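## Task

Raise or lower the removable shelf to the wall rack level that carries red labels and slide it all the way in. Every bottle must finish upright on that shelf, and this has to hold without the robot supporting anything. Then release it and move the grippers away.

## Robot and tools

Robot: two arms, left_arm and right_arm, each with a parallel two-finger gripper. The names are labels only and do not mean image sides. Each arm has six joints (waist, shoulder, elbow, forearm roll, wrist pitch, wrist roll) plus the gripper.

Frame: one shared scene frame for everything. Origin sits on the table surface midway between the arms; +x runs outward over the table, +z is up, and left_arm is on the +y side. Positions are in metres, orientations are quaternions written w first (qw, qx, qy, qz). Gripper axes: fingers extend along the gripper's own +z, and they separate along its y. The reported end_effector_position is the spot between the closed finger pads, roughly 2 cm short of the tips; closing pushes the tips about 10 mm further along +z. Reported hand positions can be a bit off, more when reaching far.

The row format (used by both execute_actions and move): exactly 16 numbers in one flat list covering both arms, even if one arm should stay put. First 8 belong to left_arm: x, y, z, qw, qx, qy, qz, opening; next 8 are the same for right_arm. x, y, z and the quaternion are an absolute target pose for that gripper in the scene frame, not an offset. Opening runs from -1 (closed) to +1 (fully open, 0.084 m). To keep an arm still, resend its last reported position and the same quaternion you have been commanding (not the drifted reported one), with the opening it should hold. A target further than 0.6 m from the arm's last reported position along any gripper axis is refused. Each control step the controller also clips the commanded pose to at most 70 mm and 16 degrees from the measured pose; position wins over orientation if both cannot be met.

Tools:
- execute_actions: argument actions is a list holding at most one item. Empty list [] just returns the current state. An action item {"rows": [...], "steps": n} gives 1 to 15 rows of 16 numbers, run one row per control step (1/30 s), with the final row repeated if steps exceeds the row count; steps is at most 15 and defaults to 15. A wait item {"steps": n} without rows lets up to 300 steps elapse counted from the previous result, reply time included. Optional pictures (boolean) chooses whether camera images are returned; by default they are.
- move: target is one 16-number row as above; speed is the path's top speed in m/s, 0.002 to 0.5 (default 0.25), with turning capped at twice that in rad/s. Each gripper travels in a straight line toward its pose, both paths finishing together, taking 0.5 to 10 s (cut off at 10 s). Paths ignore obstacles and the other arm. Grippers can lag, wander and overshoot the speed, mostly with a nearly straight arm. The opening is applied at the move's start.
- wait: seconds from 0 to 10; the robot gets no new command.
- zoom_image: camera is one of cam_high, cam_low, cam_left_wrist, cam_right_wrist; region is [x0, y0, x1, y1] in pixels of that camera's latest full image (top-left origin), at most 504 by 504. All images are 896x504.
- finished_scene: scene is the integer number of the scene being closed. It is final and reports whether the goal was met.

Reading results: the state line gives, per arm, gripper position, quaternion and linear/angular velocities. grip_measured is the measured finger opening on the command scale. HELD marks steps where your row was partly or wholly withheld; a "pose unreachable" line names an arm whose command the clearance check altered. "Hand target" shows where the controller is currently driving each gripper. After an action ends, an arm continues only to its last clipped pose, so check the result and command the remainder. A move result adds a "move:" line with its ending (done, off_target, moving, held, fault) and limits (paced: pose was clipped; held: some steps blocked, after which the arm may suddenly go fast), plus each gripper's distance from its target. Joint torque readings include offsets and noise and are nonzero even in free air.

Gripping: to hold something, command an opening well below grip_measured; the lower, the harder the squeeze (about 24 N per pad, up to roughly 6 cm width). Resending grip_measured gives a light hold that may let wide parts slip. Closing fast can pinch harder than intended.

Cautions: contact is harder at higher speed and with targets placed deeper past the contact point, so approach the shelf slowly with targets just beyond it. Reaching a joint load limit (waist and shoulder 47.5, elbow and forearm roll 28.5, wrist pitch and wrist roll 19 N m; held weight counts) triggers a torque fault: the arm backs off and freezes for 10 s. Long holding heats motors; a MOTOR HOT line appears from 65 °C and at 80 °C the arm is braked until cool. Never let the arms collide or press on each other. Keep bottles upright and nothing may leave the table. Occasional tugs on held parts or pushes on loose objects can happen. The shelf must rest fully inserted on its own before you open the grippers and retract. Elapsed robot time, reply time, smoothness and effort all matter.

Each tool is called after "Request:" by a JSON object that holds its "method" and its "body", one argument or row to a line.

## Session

Request:
{"method": "execute_actions", "body": {
  "actions": []
}}

Scene clock: 0.00 s of 6000.00 s.
left_arm: end_effector_position=(+0.3579, +0.3607, +0.2502) grip_measured=+1.00 end_effector_quat_wxyz=(-0.001, +0.998, -0.067, +0.000) end_effector_velocity=(-0.001, +0.000, -0.001) end_effector_angular_velocity=(+0.000, +0.003, +0.001) | right_arm: end_effector_position=(+0.4481, -0.2615, +0.2505) grip_measured=+1.00 end_effector_quat_wxyz=(+0.001, +0.998, +0.061, -0.000) end_effector_velocity=(+0.000, -0.000, -0.000) end_effector_angular_velocity=(+0.001, +0.001, -0.002)
Joint positions: left_arm=[-0.002 -0.267 -0.927  0.002  1.194  0.002  0.084] | right_arm=[-0.003 -0.266 -0.93  -0.001  1.196 -0.     0.084]
Joint velocities: left_arm=[ 0.001 -0.001  0.002  0.     0.001  0.    -0.   ] | right_arm=[-0.002  0.001 -0.001  0.001  0.001 -0.     0.   ]
Joint torques (N m, as the arm reports them, + toward a larger angle): no reading
Hand target (left_arm): +0.358, +0.361, +0.250; -0.001, +0.998, -0.067, +0.000
Hand target (right_arm): +0.448, -0.261, +0.251; +0.001, +0.998, +0.061, -0.000

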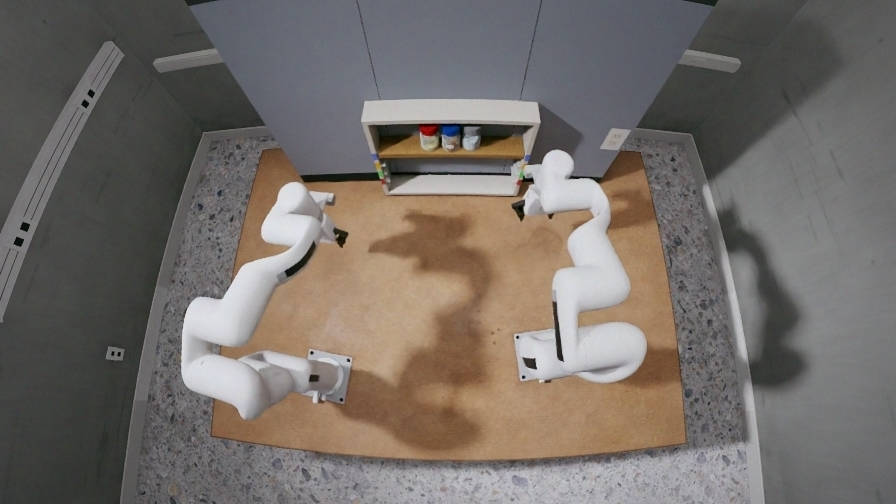

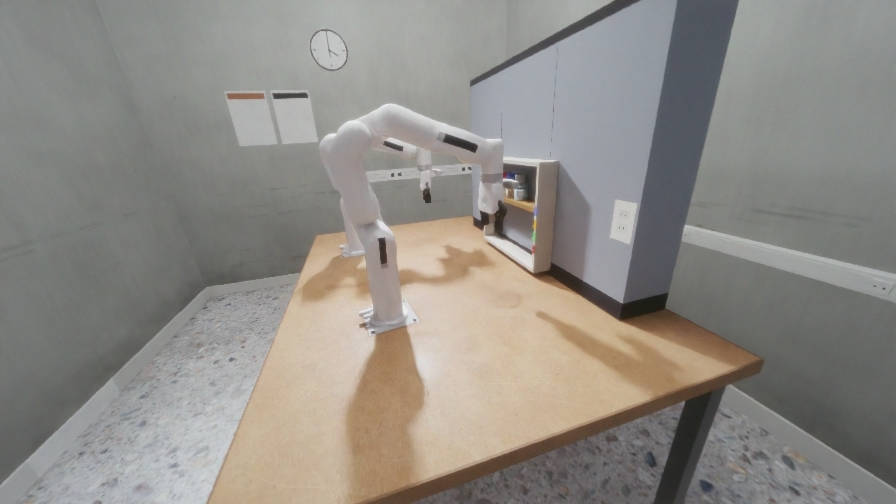

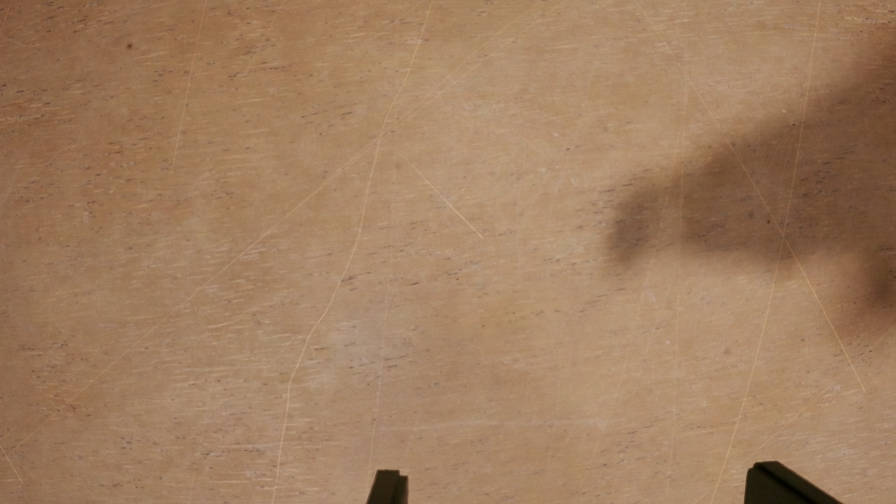

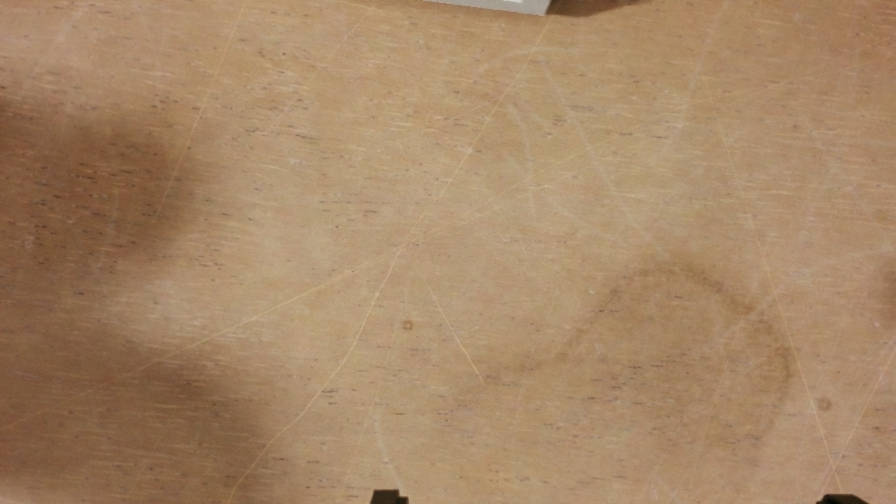

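Request:
{"method": "zoom_image", "body": {
  "camera": "cam_high",
  "region": [350, 85, 550, 200]
}}

Request:
{"method": "zoom_image", "body": {
  "camera": "cam_low",
  "region": [460, 140, 580, 290]
}}

Region (350, 85, 550, 200) of cam_high's 896x504 image, scaled by 2.520, with more detail than that image has; it fills the top 290 rows of this view, and the rest is white.

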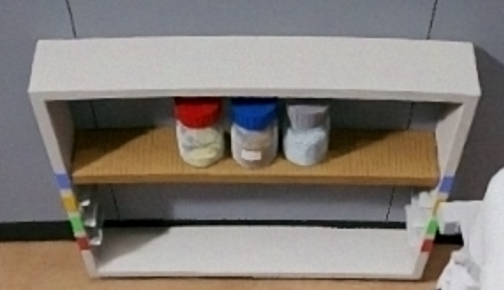

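Region (460, 140, 580, 290) of cam_low's 896x504 image, scaled by 3.360, with more detail than that image has; it fills the left 403 columns of this view, and the rest is white.

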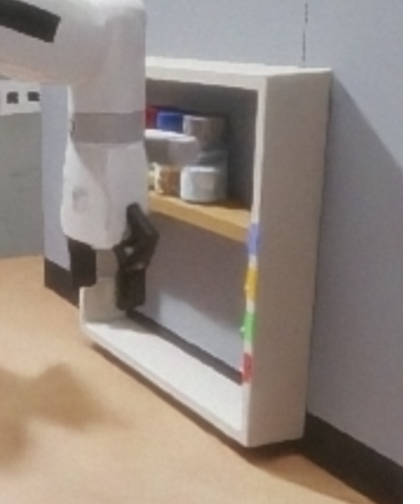

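Request:
{"method": "move", "body": {
  "target": [0.38,0.12,0.20,0,0.7071,0.7071,0,0.2, 0.42,-0.08,0.20,0,0.7071,-0.7071,0,0.2],
  "speed": 0.5
}}

Request:
{"method": "move", "body": {
  "target": [0.55,0.145,0.276,0.5,0.5,0.5,0.5,0.2, 0.55,-0.135,0.276,0.5,-0.5,0.5,-0.5,0.2],
  "speed": 0.4
}}

Scene clock: 14.73 s of 6000.00 s.
left_arm: end_effector_position=(+0.3798, +0.1202, +0.2003) grip_measured=+0.19 end_effector_quat_wxyz=(+0.001, +0.707, +0.707, +0.000) end_effector_velocity=(-0.000, -0.002, -0.000) end_effector_angular_velocity=(+0.005, +0.002, +0.005) | right_arm: end_effector_position=(+0.4207, -0.0801, +0.2001) grip_measured=+0.19 end_effector_quat_wxyz=(+0.000, -0.707, +0.707, -0.000) end_effector_velocity=(+0.000, +0.000, -0.000) end_effector_angular_velocity=(-0.005, -0.001, -0.008)
Joint positions: left_arm=[-0.481  0.144 -1.236 -0.     1.09  -2.18   0.052] | right_arm=[ 0.432 -0.105 -0.942  0.     1.047  2.126  0.052]
Joint velocities: left_arm=[-0.004  0.006 -0.008  0.004  0.007 -0.011 -0.   ] | right_arm=[ 0.002  0.004 -0.004 -0.005  0.002  0.013  0.   ]
Joint torques (N m, as the arm reports them, + toward a larger angle): left_arm=[ -1.35 -21.3  -18.59  -0.59  -1.79  -0.28] | right_arm=[ -0.84 -19.   -12.63   0.95  -1.61   0.21]
Hand target (left_arm): +0.380, +0.120, +0.200; +0.000, +0.707, +0.707, +0.000
Hand target (right_arm): +0.421, -0.080, +0.200; -0.000, +0.707, -0.707, +0.000
Off the commanded pose (left_arm): 0.000 m, 0 deg.
Off the commanded pose (right_arm): 0.001 m, 0 deg.
After step 90, 9.33 s passed at rest.
move: done
camera_calibration (this result's frames):
cam_left_wrist: T_world_to_cam=[[0.999962, 0.0086824, -0.0000545985, -0.355685], [0.00868216, -0.999956, -0.00350959, 0.186885], [-0.0000850678, 0.00350898, -0.999994, 0.332533], [0, 0, 0, 1]] pos_world=[0.354078, 0.188798, 0.333167]
cam_right_wrist: T_world_to_cam=[[-0.999802, -0.0129179, -0.0151478, 0.454735], [-0.0131609, 0.999784, 0.0160588, 0.149931], [0.0149371, 0.0162549, -0.999756, 0.32657], [0, 0, 0, 1]] pos_world=[0.45174, -0.149333, 0.330971]

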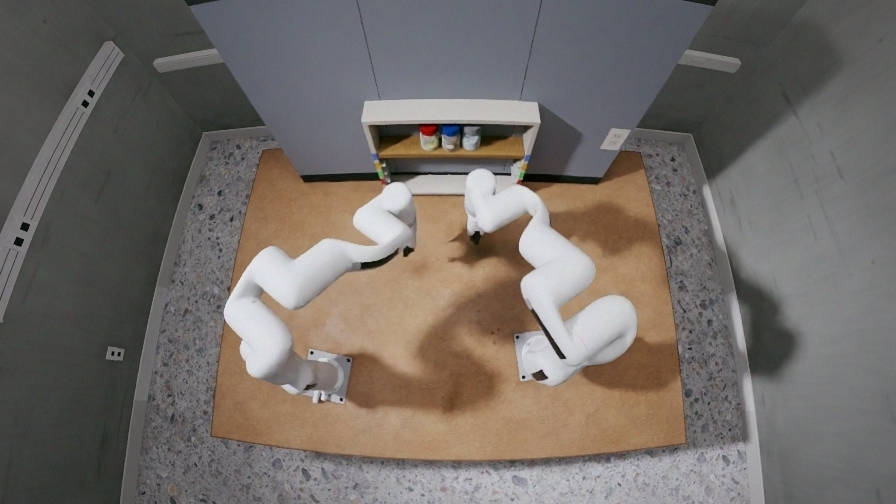

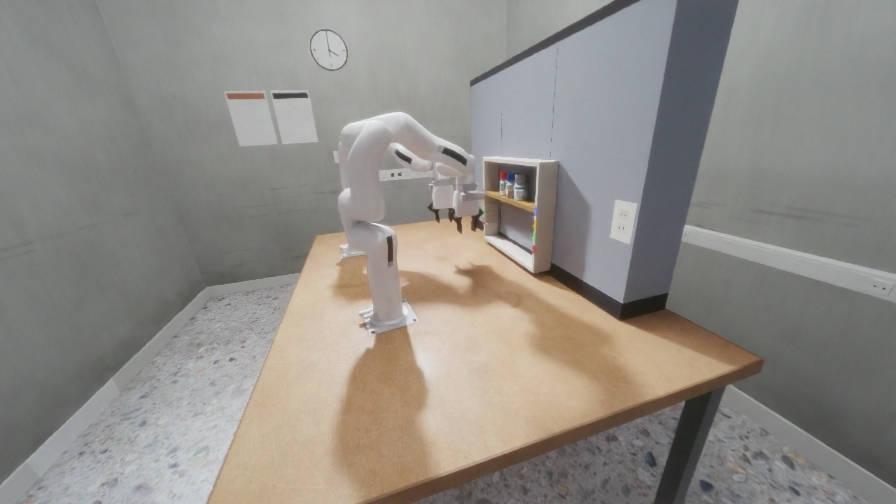

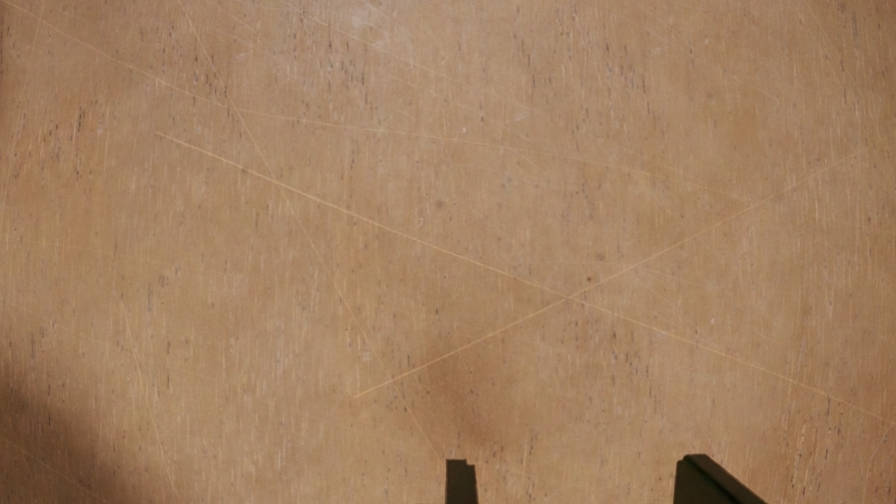

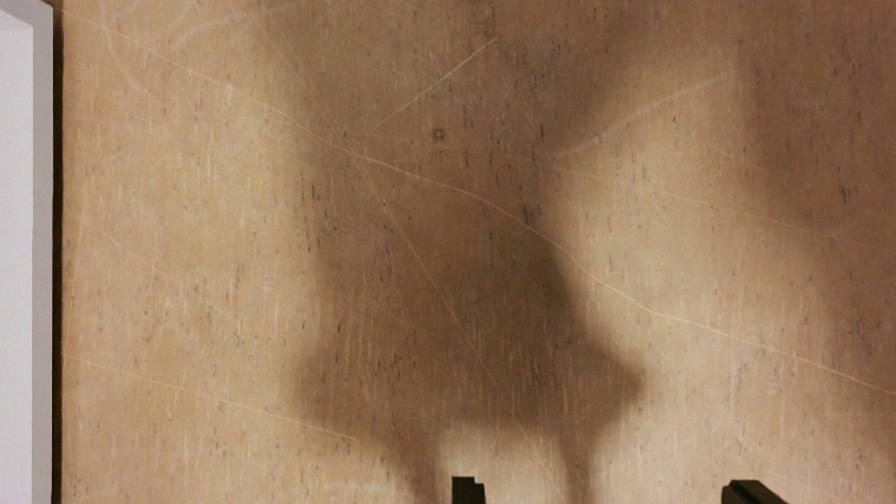

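Scene clock: 17.70 s of 6000.00 s.
left_arm: end_effector_position=(+0.5500, +0.1439, +0.2767) grip_measured=+0.19 end_effector_quat_wxyz=(+0.500, +0.499, +0.500, +0.501) end_effector_velocity=(+0.000, +0.000, -0.001) end_effector_angular_velocity=(+0.001, -0.001, +0.001) | right_arm: end_effector_position=(+0.5505, -0.1349, +0.2774) grip_measured=+0.19 end_effector_quat_wxyz=(+0.501, -0.498, +0.500, -0.501) end_effector_velocity=(+0.001, -0.001, -0.000) end_effector_angular_velocity=(+0.000, -0.012, -0.002)
Joint positions: left_arm=[-0.475  0.218 -0.993  2.373  0.959 -4.203  0.052] | right_arm=[ 0.406 -0.167 -0.539 -2.487  0.98   4.308  0.052]
Joint velocities: left_arm=[ 0.     0.002  0.001  0.002  0.003 -0.001  0.   ] | right_arm=[ 0.     0.008  0.004 -0.008  0.021  0.01   0.   ]
Joint torques (N m, as the arm reports them, + toward a larger angle): left_arm=[ -1.2  -21.64 -17.09  -0.13   1.67  -0.2 ] | right_arm=[ -1.08 -15.76 -11.41   1.07   1.91  -0.32]
Hand target (left_arm): +0.550, +0.144, +0.277; +0.499, +0.500, +0.500, +0.501
Hand target (right_arm): +0.550, -0.135, +0.277; +0.501, -0.498, +0.499, -0.501
Off the commanded pose (left_arm): 0.001 m, 0 deg.
Off the commanded pose (right_arm): 0.002 m, 0 deg.
move: done; limits=paced
camera_calibration (this result's frames):
cam_left_wrist: T_world_to_cam=[[0.0000443275, 0.00820514, 0.999966, -0.252751], [0.00655889, -0.999945, 0.00820468, 0.207294], [0.999978, 0.0065583, -0.0000981417, -0.418349], [0, 0, 0, 1]] pos_world=[0.416991, 0.2121, 0.251001]
cam_right_wrist: T_world_to_cam=[[0.018796, -0.0105027, -0.999768, 0.297681], [-0.0148127, 0.999832, -0.0107819, 0.213601], [0.999714, 0.0150119, 0.0186372, -0.421934], [0, 0, 0, 1]] pos_world=[0.419382, -0.204105, 0.307778]

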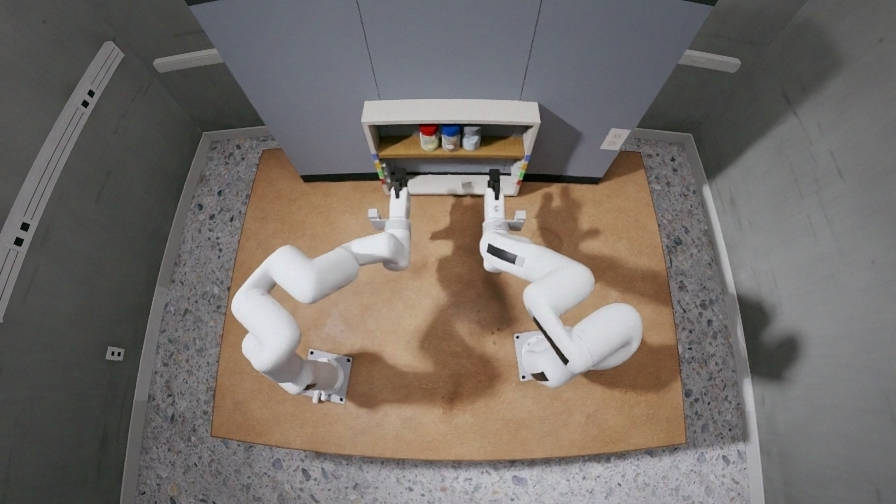

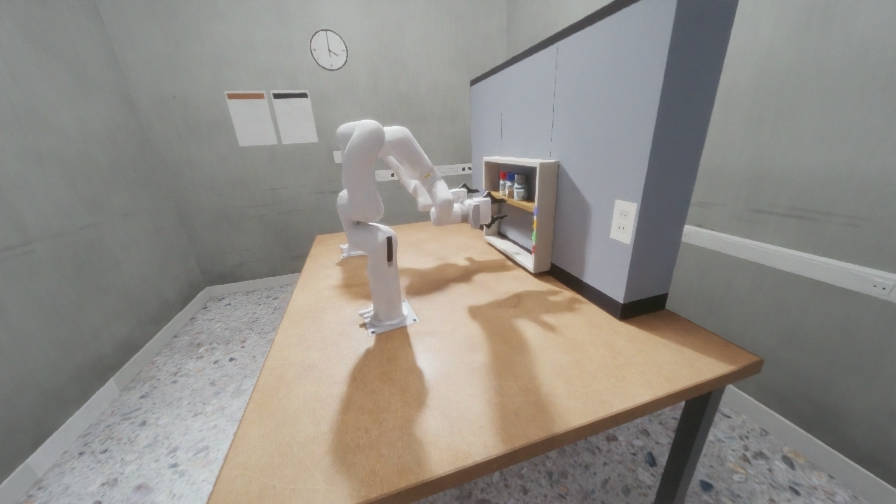

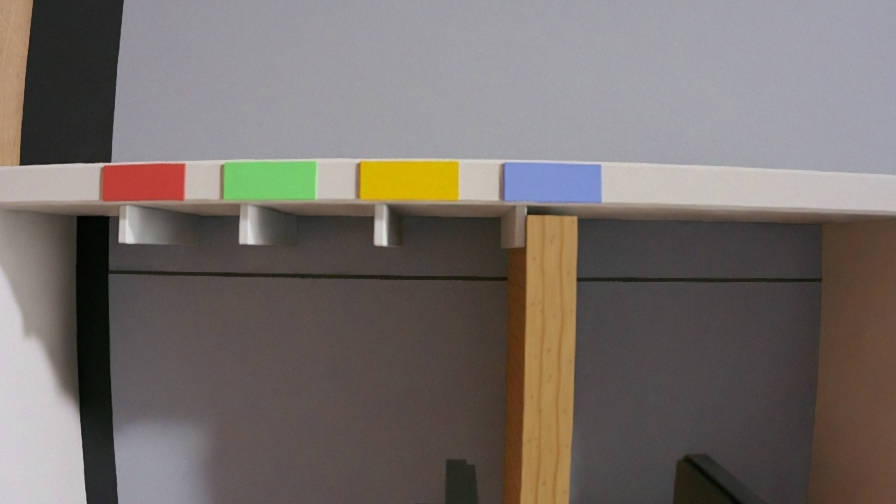

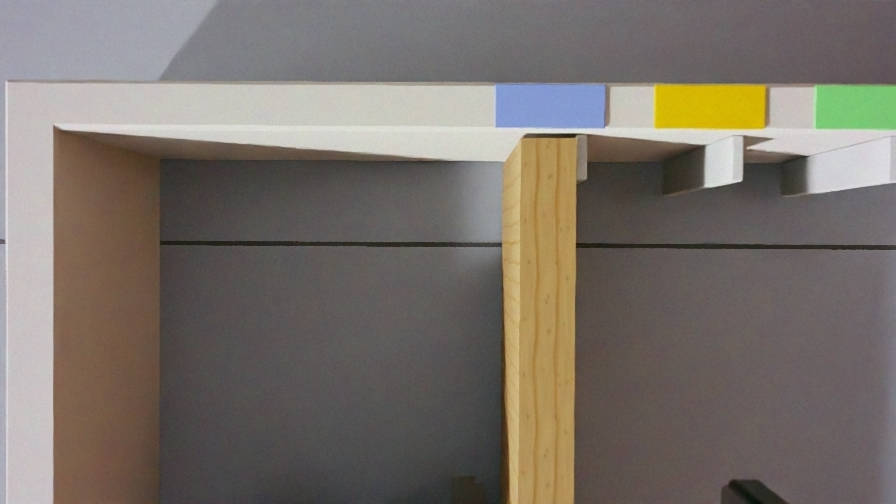

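Request:
{"method": "move", "body": {
  "target": [0.664,0.147,0.282,0.5,0.5,0.5,0.5,0.2, 0.664,-0.155,0.280,0.5,-0.5,0.5,-0.5,0.2],
  "speed": 0.2
}}

Scene clock: 20.80 s of 6000.00 s.
left_arm: end_effector_position=(+0.6638, +0.1467, +0.2822) grip_measured=+0.19 end_effector_quat_wxyz=(+0.500, +0.500, +0.500, +0.500) end_effector_velocity=(+0.002, -0.000, -0.001) end_effector_angular_velocity=(+0.001, +0.000, +0.001) | right_arm: end_effector_position=(+0.6638, -0.1553, +0.2801) grip_measured=+0.19 end_effector_quat_wxyz=(+0.500, -0.500, +0.500, -0.500) end_effector_velocity=(+0.001, -0.000, -0.001) end_effector_angular_velocity=(+0.000, +0.002, -0.000)
Joint positions: left_arm=[-0.338  0.501 -1.429  2.444  0.774 -4.172  0.052] | right_arm=[ 0.222  0.125 -0.901 -2.675  0.852  4.391  0.052]
Joint velocities: left_arm=[ 0.001  0.007 -0.009 -0.001 -0.002  0.003  0.   ] | right_arm=[-0.001  0.006 -0.005 -0.001 -0.001  0.001 -0.   ]
Joint torques (N m, as the arm reports them, + toward a larger angle): left_arm=[ -1.27 -27.1  -18.17  -0.18   1.59  -0.22] | right_arm=[ -0.74 -23.23 -12.11   1.5    1.71  -0.12]
Hand target (left_arm): +0.664, +0.147, +0.282; +0.500, +0.500, +0.500, +0.500
Hand target (right_arm): +0.664, -0.155, +0.280; +0.500, -0.500, +0.500, -0.500
Off the commanded pose (left_arm): 0.000 m, 0 deg.
Off the commanded pose (right_arm): 0.000 m, 0 deg.
move: done
camera_calibration (this result's frames):
cam_left_wrist: T_world_to_cam=[[0.00125488, 0.00897709, 0.999959, -0.259179], [0.00461346, -0.999949, 0.00897121, 0.210364], [0.999989, 0.00460201, -0.00129623, -0.531513], [0, 0, 0, 1]] pos_world=[0.530862, 0.215126, 0.256592]
cam_right_wrist: T_world_to_cam=[[0.0147052, -0.0126367, -0.999812, 0.300414], [-0.0160671, 0.999788, -0.0128727, 0.237037], [0.999763, 0.0162534, 0.0144991, -0.533617], [0, 0, 0, 1]] pos_world=[0.532882, -0.224518, 0.311145]

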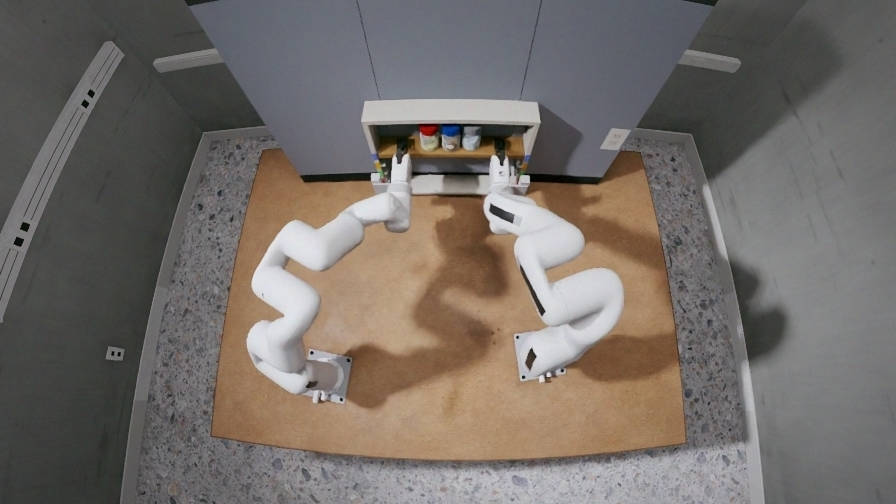

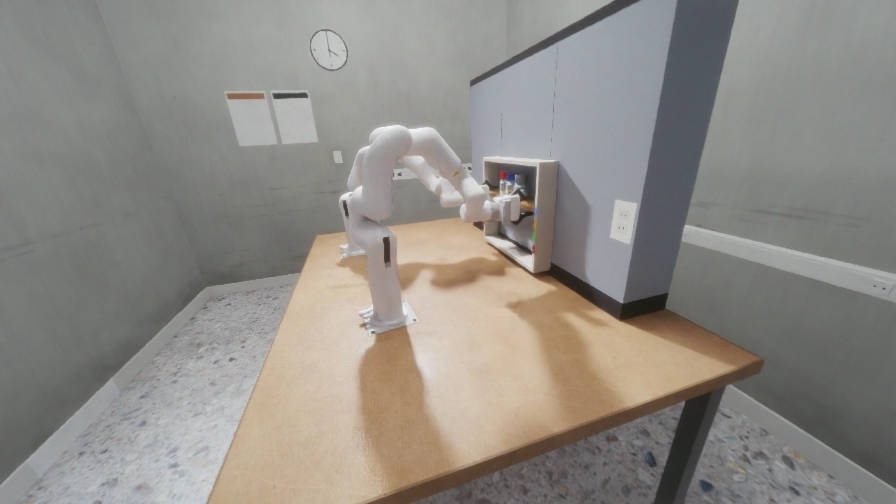

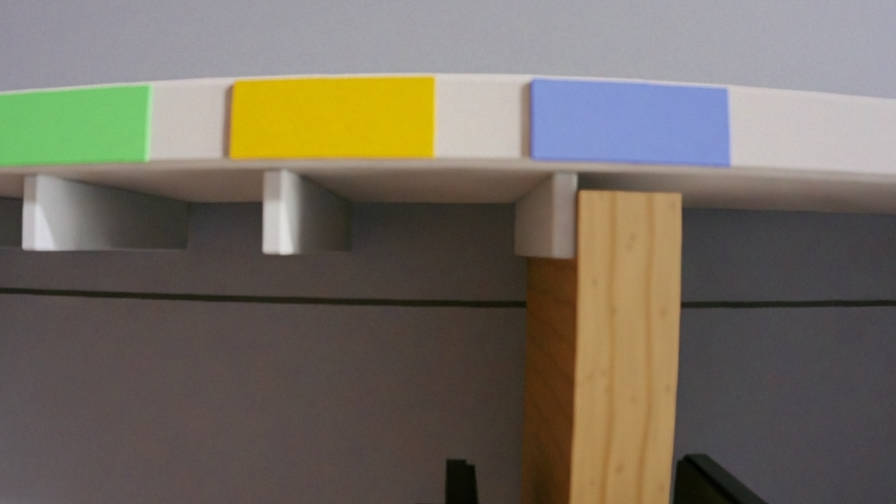

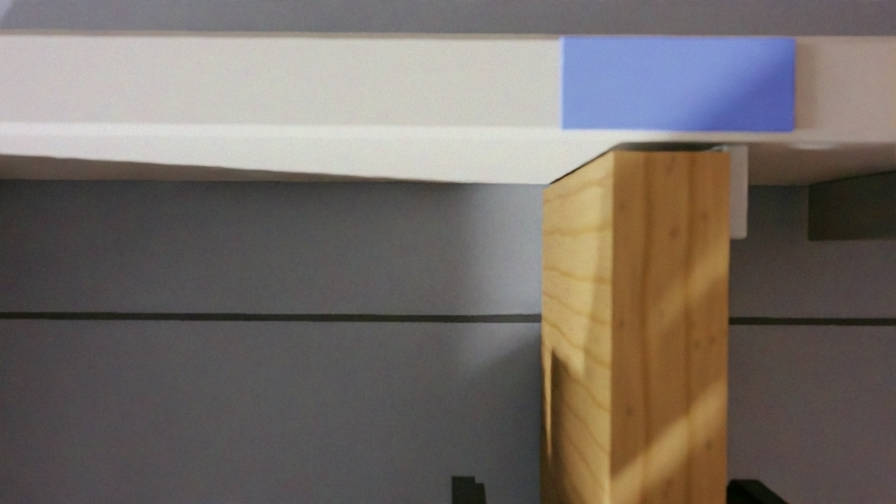

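Request:
{"method": "execute_actions", "body": {
  "actions": [
    {"rows": [[0.664,0.147,0.281,0.5,0.5,0.5,0.5,-0.48, 0.664,-0.155,0.2797,0.5,-0.5,0.5,-0.5,-0.48]], "steps": 13}
  ],
  "pictures": false
}}

Request:
{"method": "execute_actions", "body": {
  "actions": [
    {"rows": [[0.664,0.147,0.281,0.5,0.5,0.5,0.5,-0.52, 0.664,-0.155,0.2797,0.5,-0.5,0.5,-0.5,-0.52],[0.664,0.147,0.281,0.5,0.5,0.5,0.5,-0.55, 0.664,-0.155,0.2797,0.5,-0.5,0.5,-0.5,-0.55],[0.664,0.147,0.281,0.5,0.5,0.5,0.5,-0.58, 0.664,-0.155,0.2797,0.5,-0.5,0.5,-0.5,-0.58],[0.664,0.147,0.281,0.5,0.5,0.5,0.5,-0.61, 0.664,-0.155,0.2797,0.5,-0.5,0.5,-0.5,-0.61],[0.664,0.147,0.281,0.5,0.5,0.5,0.5,-0.64, 0.664,-0.155,0.2797,0.5,-0.5,0.5,-0.5,-0.64],[0.664,0.147,0.281,0.5,0.5,0.5,0.5,-0.68, 0.664,-0.155,0.2797,0.5,-0.5,0.5,-0.5,-0.68],[0.664,0.147,0.281,0.5,0.5,0.5,0.5,-0.72, 0.664,-0.155,0.2797,0.5,-0.5,0.5,-0.5,-0.72],[0.664,0.147,0.281,0.5,0.5,0.5,0.5,-0.78, 0.664,-0.155,0.2797,0.5,-0.5,0.5,-0.5,-0.78],[0.664,0.147,0.281,0.5,0.5,0.5,0.5,-0.85, 0.664,-0.155,0.2797,0.5,-0.5,0.5,-0.5,-0.85],[0.664,0.147,0.281,0.5,0.5,0.5,0.5,-0.92, 0.664,-0.155,0.2797,0.5,-0.5,0.5,-0.5,-0.92],[0.664,0.147,0.281,0.5,0.5,0.5,0.5,-1, 0.664,-0.155,0.2797,0.5,-0.5,0.5,-0.5,-1]], "steps": 13}
  ],
  "pictures": false
}}

Request:
{"method": "move", "body": {
  "target": [0.662,0.1482,0.287,0.5,0.5,0.5,0.5,-1, 0.662,-0.1538,0.2857,0.5,-0.5,0.5,-0.5,-1],
  "speed": 0.02
}}

Scene clock: 24.20 s of 6000.00 s.
left_arm: end_effector_position=(+0.6640, +0.1470, +0.2810) grip_measured=-0.50 end_effector_quat_wxyz=(+0.500, +0.500, +0.500, +0.500) end_effector_velocity=(-0.000, -0.001, +0.001) end_effector_angular_velocity=(+0.001, -0.002, -0.002) | right_arm: end_effector_position=(+0.6640, -0.1550, +0.2797) grip_measured=-0.50 end_effector_quat_wxyz=(+0.500, -0.500, +0.500, -0.500) end_effector_velocity=(+0.001, -0.000, +0.002) end_effector_angular_velocity=(+0.002, -0.004, -0.001)
Joint positions: left_arm=[-0.337  0.503 -1.429  2.446  0.776 -4.175  0.022] | right_arm=[ 0.223  0.127 -0.902 -2.674  0.853  4.391  0.022]
Joint velocities: left_arm=[-0.001 -0.    -0.001  0.002  0.     0.    -0.001] | right_arm=[-0.    -0.001 -0.002  0.001  0.001 -0.    -0.001]
Joint torques (N m, as the arm reports them, + toward a larger angle): left_arm=[ -1.15 -27.36 -18.25  -0.22   1.65  -0.18] | right_arm=[ -0.29 -23.55 -12.1    1.06   1.75  -0.2 ]
Hand target (left_arm): +0.664, +0.147, +0.281; +0.500, +0.500, +0.500, +0.500
Hand target (right_arm): +0.664, -0.155, +0.280; +0.500, -0.500, +0.500, -0.500
Off the commanded pose (left_arm): 0.000 m, 0 deg.
Off the commanded pose (right_arm): 0.000 m, 0 deg.
Steps of this call (steps 1 to 89: nothing new was sent; steps 90 to 102: all 13 steps of this action). Readings (end_effector_position):
90: left_arm (+0.6640, +0.1468, +0.2821) | right_arm (+0.6639, -0.1553, +0.2801)
91: left_arm (+0.6640, +0.1468, +0.2821) | right_arm (+0.6640, -0.1553, +0.2801)
93: left_arm (+0.6640, +0.1469, +0.2817) | right_arm (+0.6640, -0.1552, +0.2799)
97: left_arm (+0.6640, +0.1470, +0.2810) | right_arm (+0.6640, -0.1550, +0.2797)
102: the state above

Scene clock: 24.63 s of 6000.00 s.
left_arm: end_effector_position=(+0.6639, +0.1470, +0.2807) grip_measured=-0.60 end_effector_quat_wxyz=(+0.500, +0.500, +0.500, +0.500) end_effector_velocity=(-0.000, +0.000, -0.000) end_effector_angular_velocity=(+0.000, +0.000, +0.000) | right_arm: end_effector_position=(+0.6641, -0.1550, +0.2801) grip_measured=-0.60 end_effector_quat_wxyz=(+0.500, -0.500, +0.500, -0.500) end_effector_velocity=(-0.000, +0.000, +0.001) end_effector_angular_velocity=(-0.000, -0.001, +0.001)
Joint positions: left_arm=[-0.337  0.504 -1.429  2.446  0.776 -4.175  0.018] | right_arm=[ 0.223  0.127 -0.902 -2.674  0.853  4.392  0.018]
Joint velocities: left_arm=[ 0.    -0.     0.001  0.    -0.    -0.     0.   ] | right_arm=[ 0.    -0.001  0.    -0.001  0.    -0.    -0.   ]
Joint torques (N m, as the arm reports them, + toward a larger angle): left_arm=[ -1.33 -28.09 -18.88  -0.29   1.68  -0.32] | right_arm=[ -0.88 -22.02 -11.15   1.29   1.44  -0.3 ]
Hand target (left_arm): +0.664, +0.147, +0.281; +0.500, +0.500, +0.500, +0.500
Hand target (right_arm): +0.664, -0.155, +0.280; +0.500, -0.500, +0.500, -0.500
Off the commanded pose (left_arm): 0.000 m, 0 deg.
Off the commanded pose (right_arm): 0.000 m, 0 deg.
Steps of this call (steps 1 to 13: all 13 steps of this action). Readings (end_effector_position):
1: left_arm (+0.6640, +0.1470, +0.2810) | right_arm (+0.6640, -0.1550, +0.2797)
2: left_arm (+0.6640, +0.1470, +0.2810) | right_arm (+0.6640, -0.1550, +0.2797)
4: left_arm (+0.6640, +0.1470, +0.2810) | right_arm (+0.6640, -0.1550, +0.2797)
8: left_arm (+0.6639, +0.1470, +0.2806) | right_arm (+0.6641, -0.1550, +0.2802)
13: the state above

Scene clock: 25.67 s of 6000.00 s.
left_arm: end_effector_position=(+0.6620, +0.1482, +0.2865) grip_measured=-0.60 end_effector_quat_wxyz=(+0.500, +0.500, +0.500, +0.500) end_effector_velocity=(-0.000, +0.001, +0.001) end_effector_angular_velocity=(-0.001, +0.000, +0.003) | right_arm: end_effector_position=(+0.6620, -0.1538, +0.2854) grip_measured=-0.60 end_effector_quat_wxyz=(+0.500, -0.500, +0.500, -0.500) end_effector_velocity=(-0.001, +0.000, +0.000) end_effector_angular_velocity=(-0.003, +0.002, +0.000)
Joint positions: left_arm=[-0.336  0.487 -1.42   2.442  0.769 -4.168  0.018] | right_arm=[ 0.226  0.111 -0.9   -2.664  0.841  4.38   0.018]
Joint velocities: left_arm=[ 0.001 -0.002  0.002 -0.003  0.     0.001 -0.   ] | right_arm=[ 0.001 -0.002  0.002  0.002 -0.002 -0.004  0.   ]
Joint torques (N m, as the arm reports them, + toward a larger angle): left_arm=[ -0.8  -31.64 -22.71  -0.07   3.18  -0.35] | right_arm=[ -0.49 -25.55 -13.26   0.75   2.46  -0.36]
Hand target (left_arm): +0.662, +0.148, +0.287; +0.500, +0.500, +0.500, +0.500
Hand target (right_arm): +0.662, -0.154, +0.286; +0.500, -0.500, +0.500, -0.500
Off the commanded pose (left_arm): 0.000 m, 0 deg.
Off the commanded pose (right_arm): 0.000 m, 0 deg.
move: done
camera_calibration (this result's frames):
cam_left_wrist: T_world_to_cam=[[0.00193324, 0.00893375, 0.999958, -0.263949], [0.0044682, -0.99995, 0.00892504, 0.211935], [0.999988, 0.00445076, -0.00197306, -0.529465], [0, 0, 0, 1]] pos_world=[0.529022, 0.216639, 0.261002]
cam_right_wrist: T_world_to_cam=[[0.0141667, -0.0123231, -0.999824, 0.306173], [-0.015733, 0.999798, -0.0125457, 0.235339], [0.999776, 0.0159079, 0.0139699, -0.531844], [0, 0, 0, 1]] pos_world=[0.53109, -0.223058, 0.316501]

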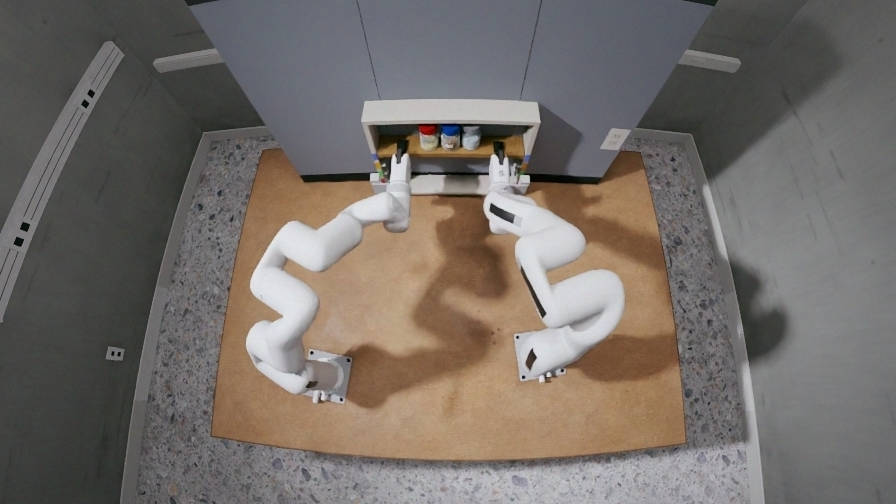

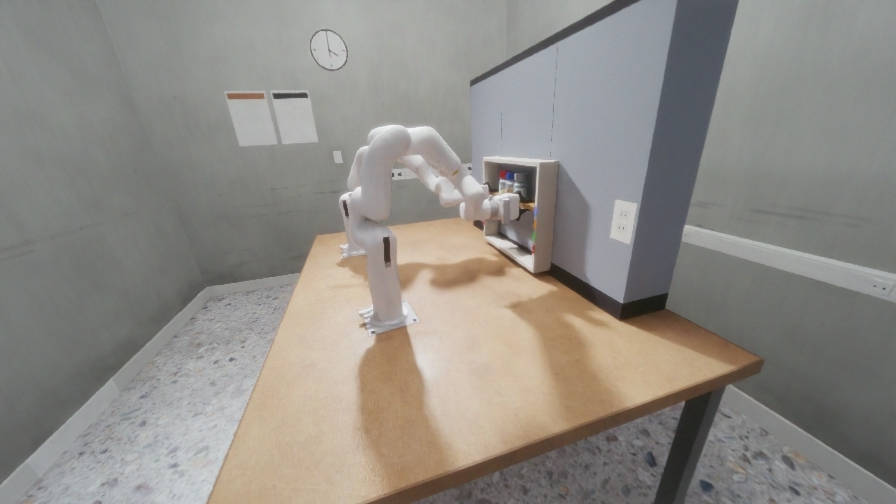

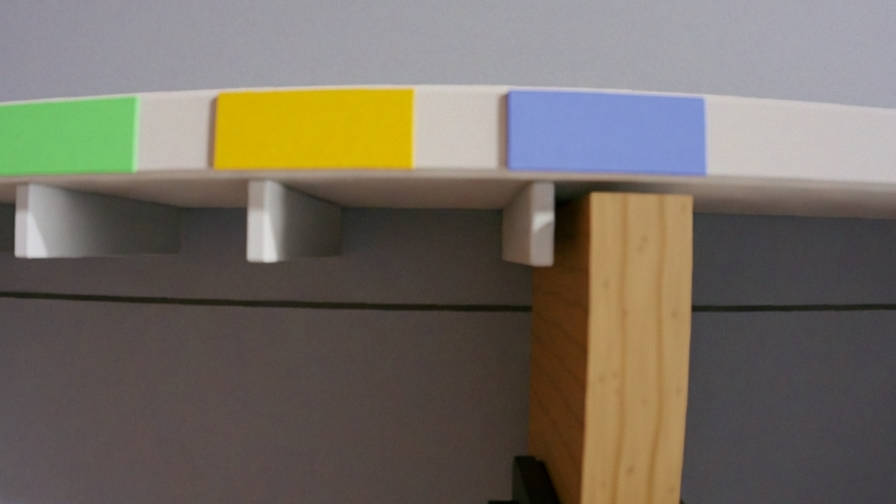

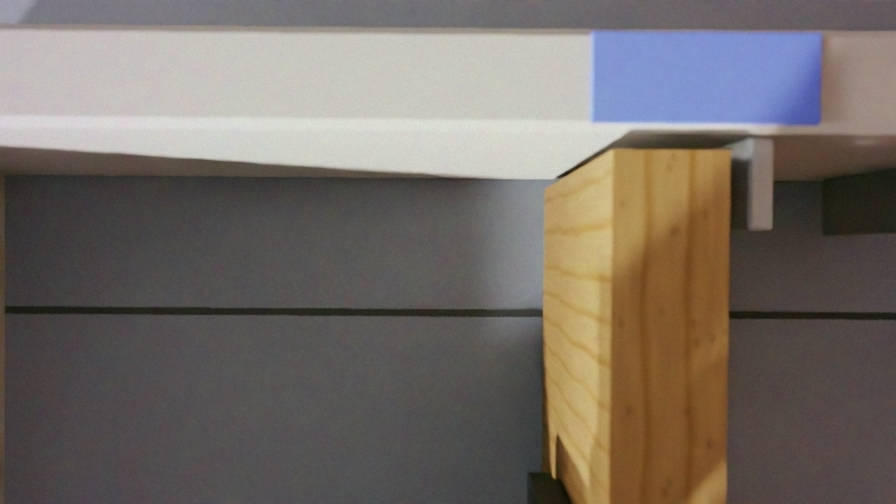

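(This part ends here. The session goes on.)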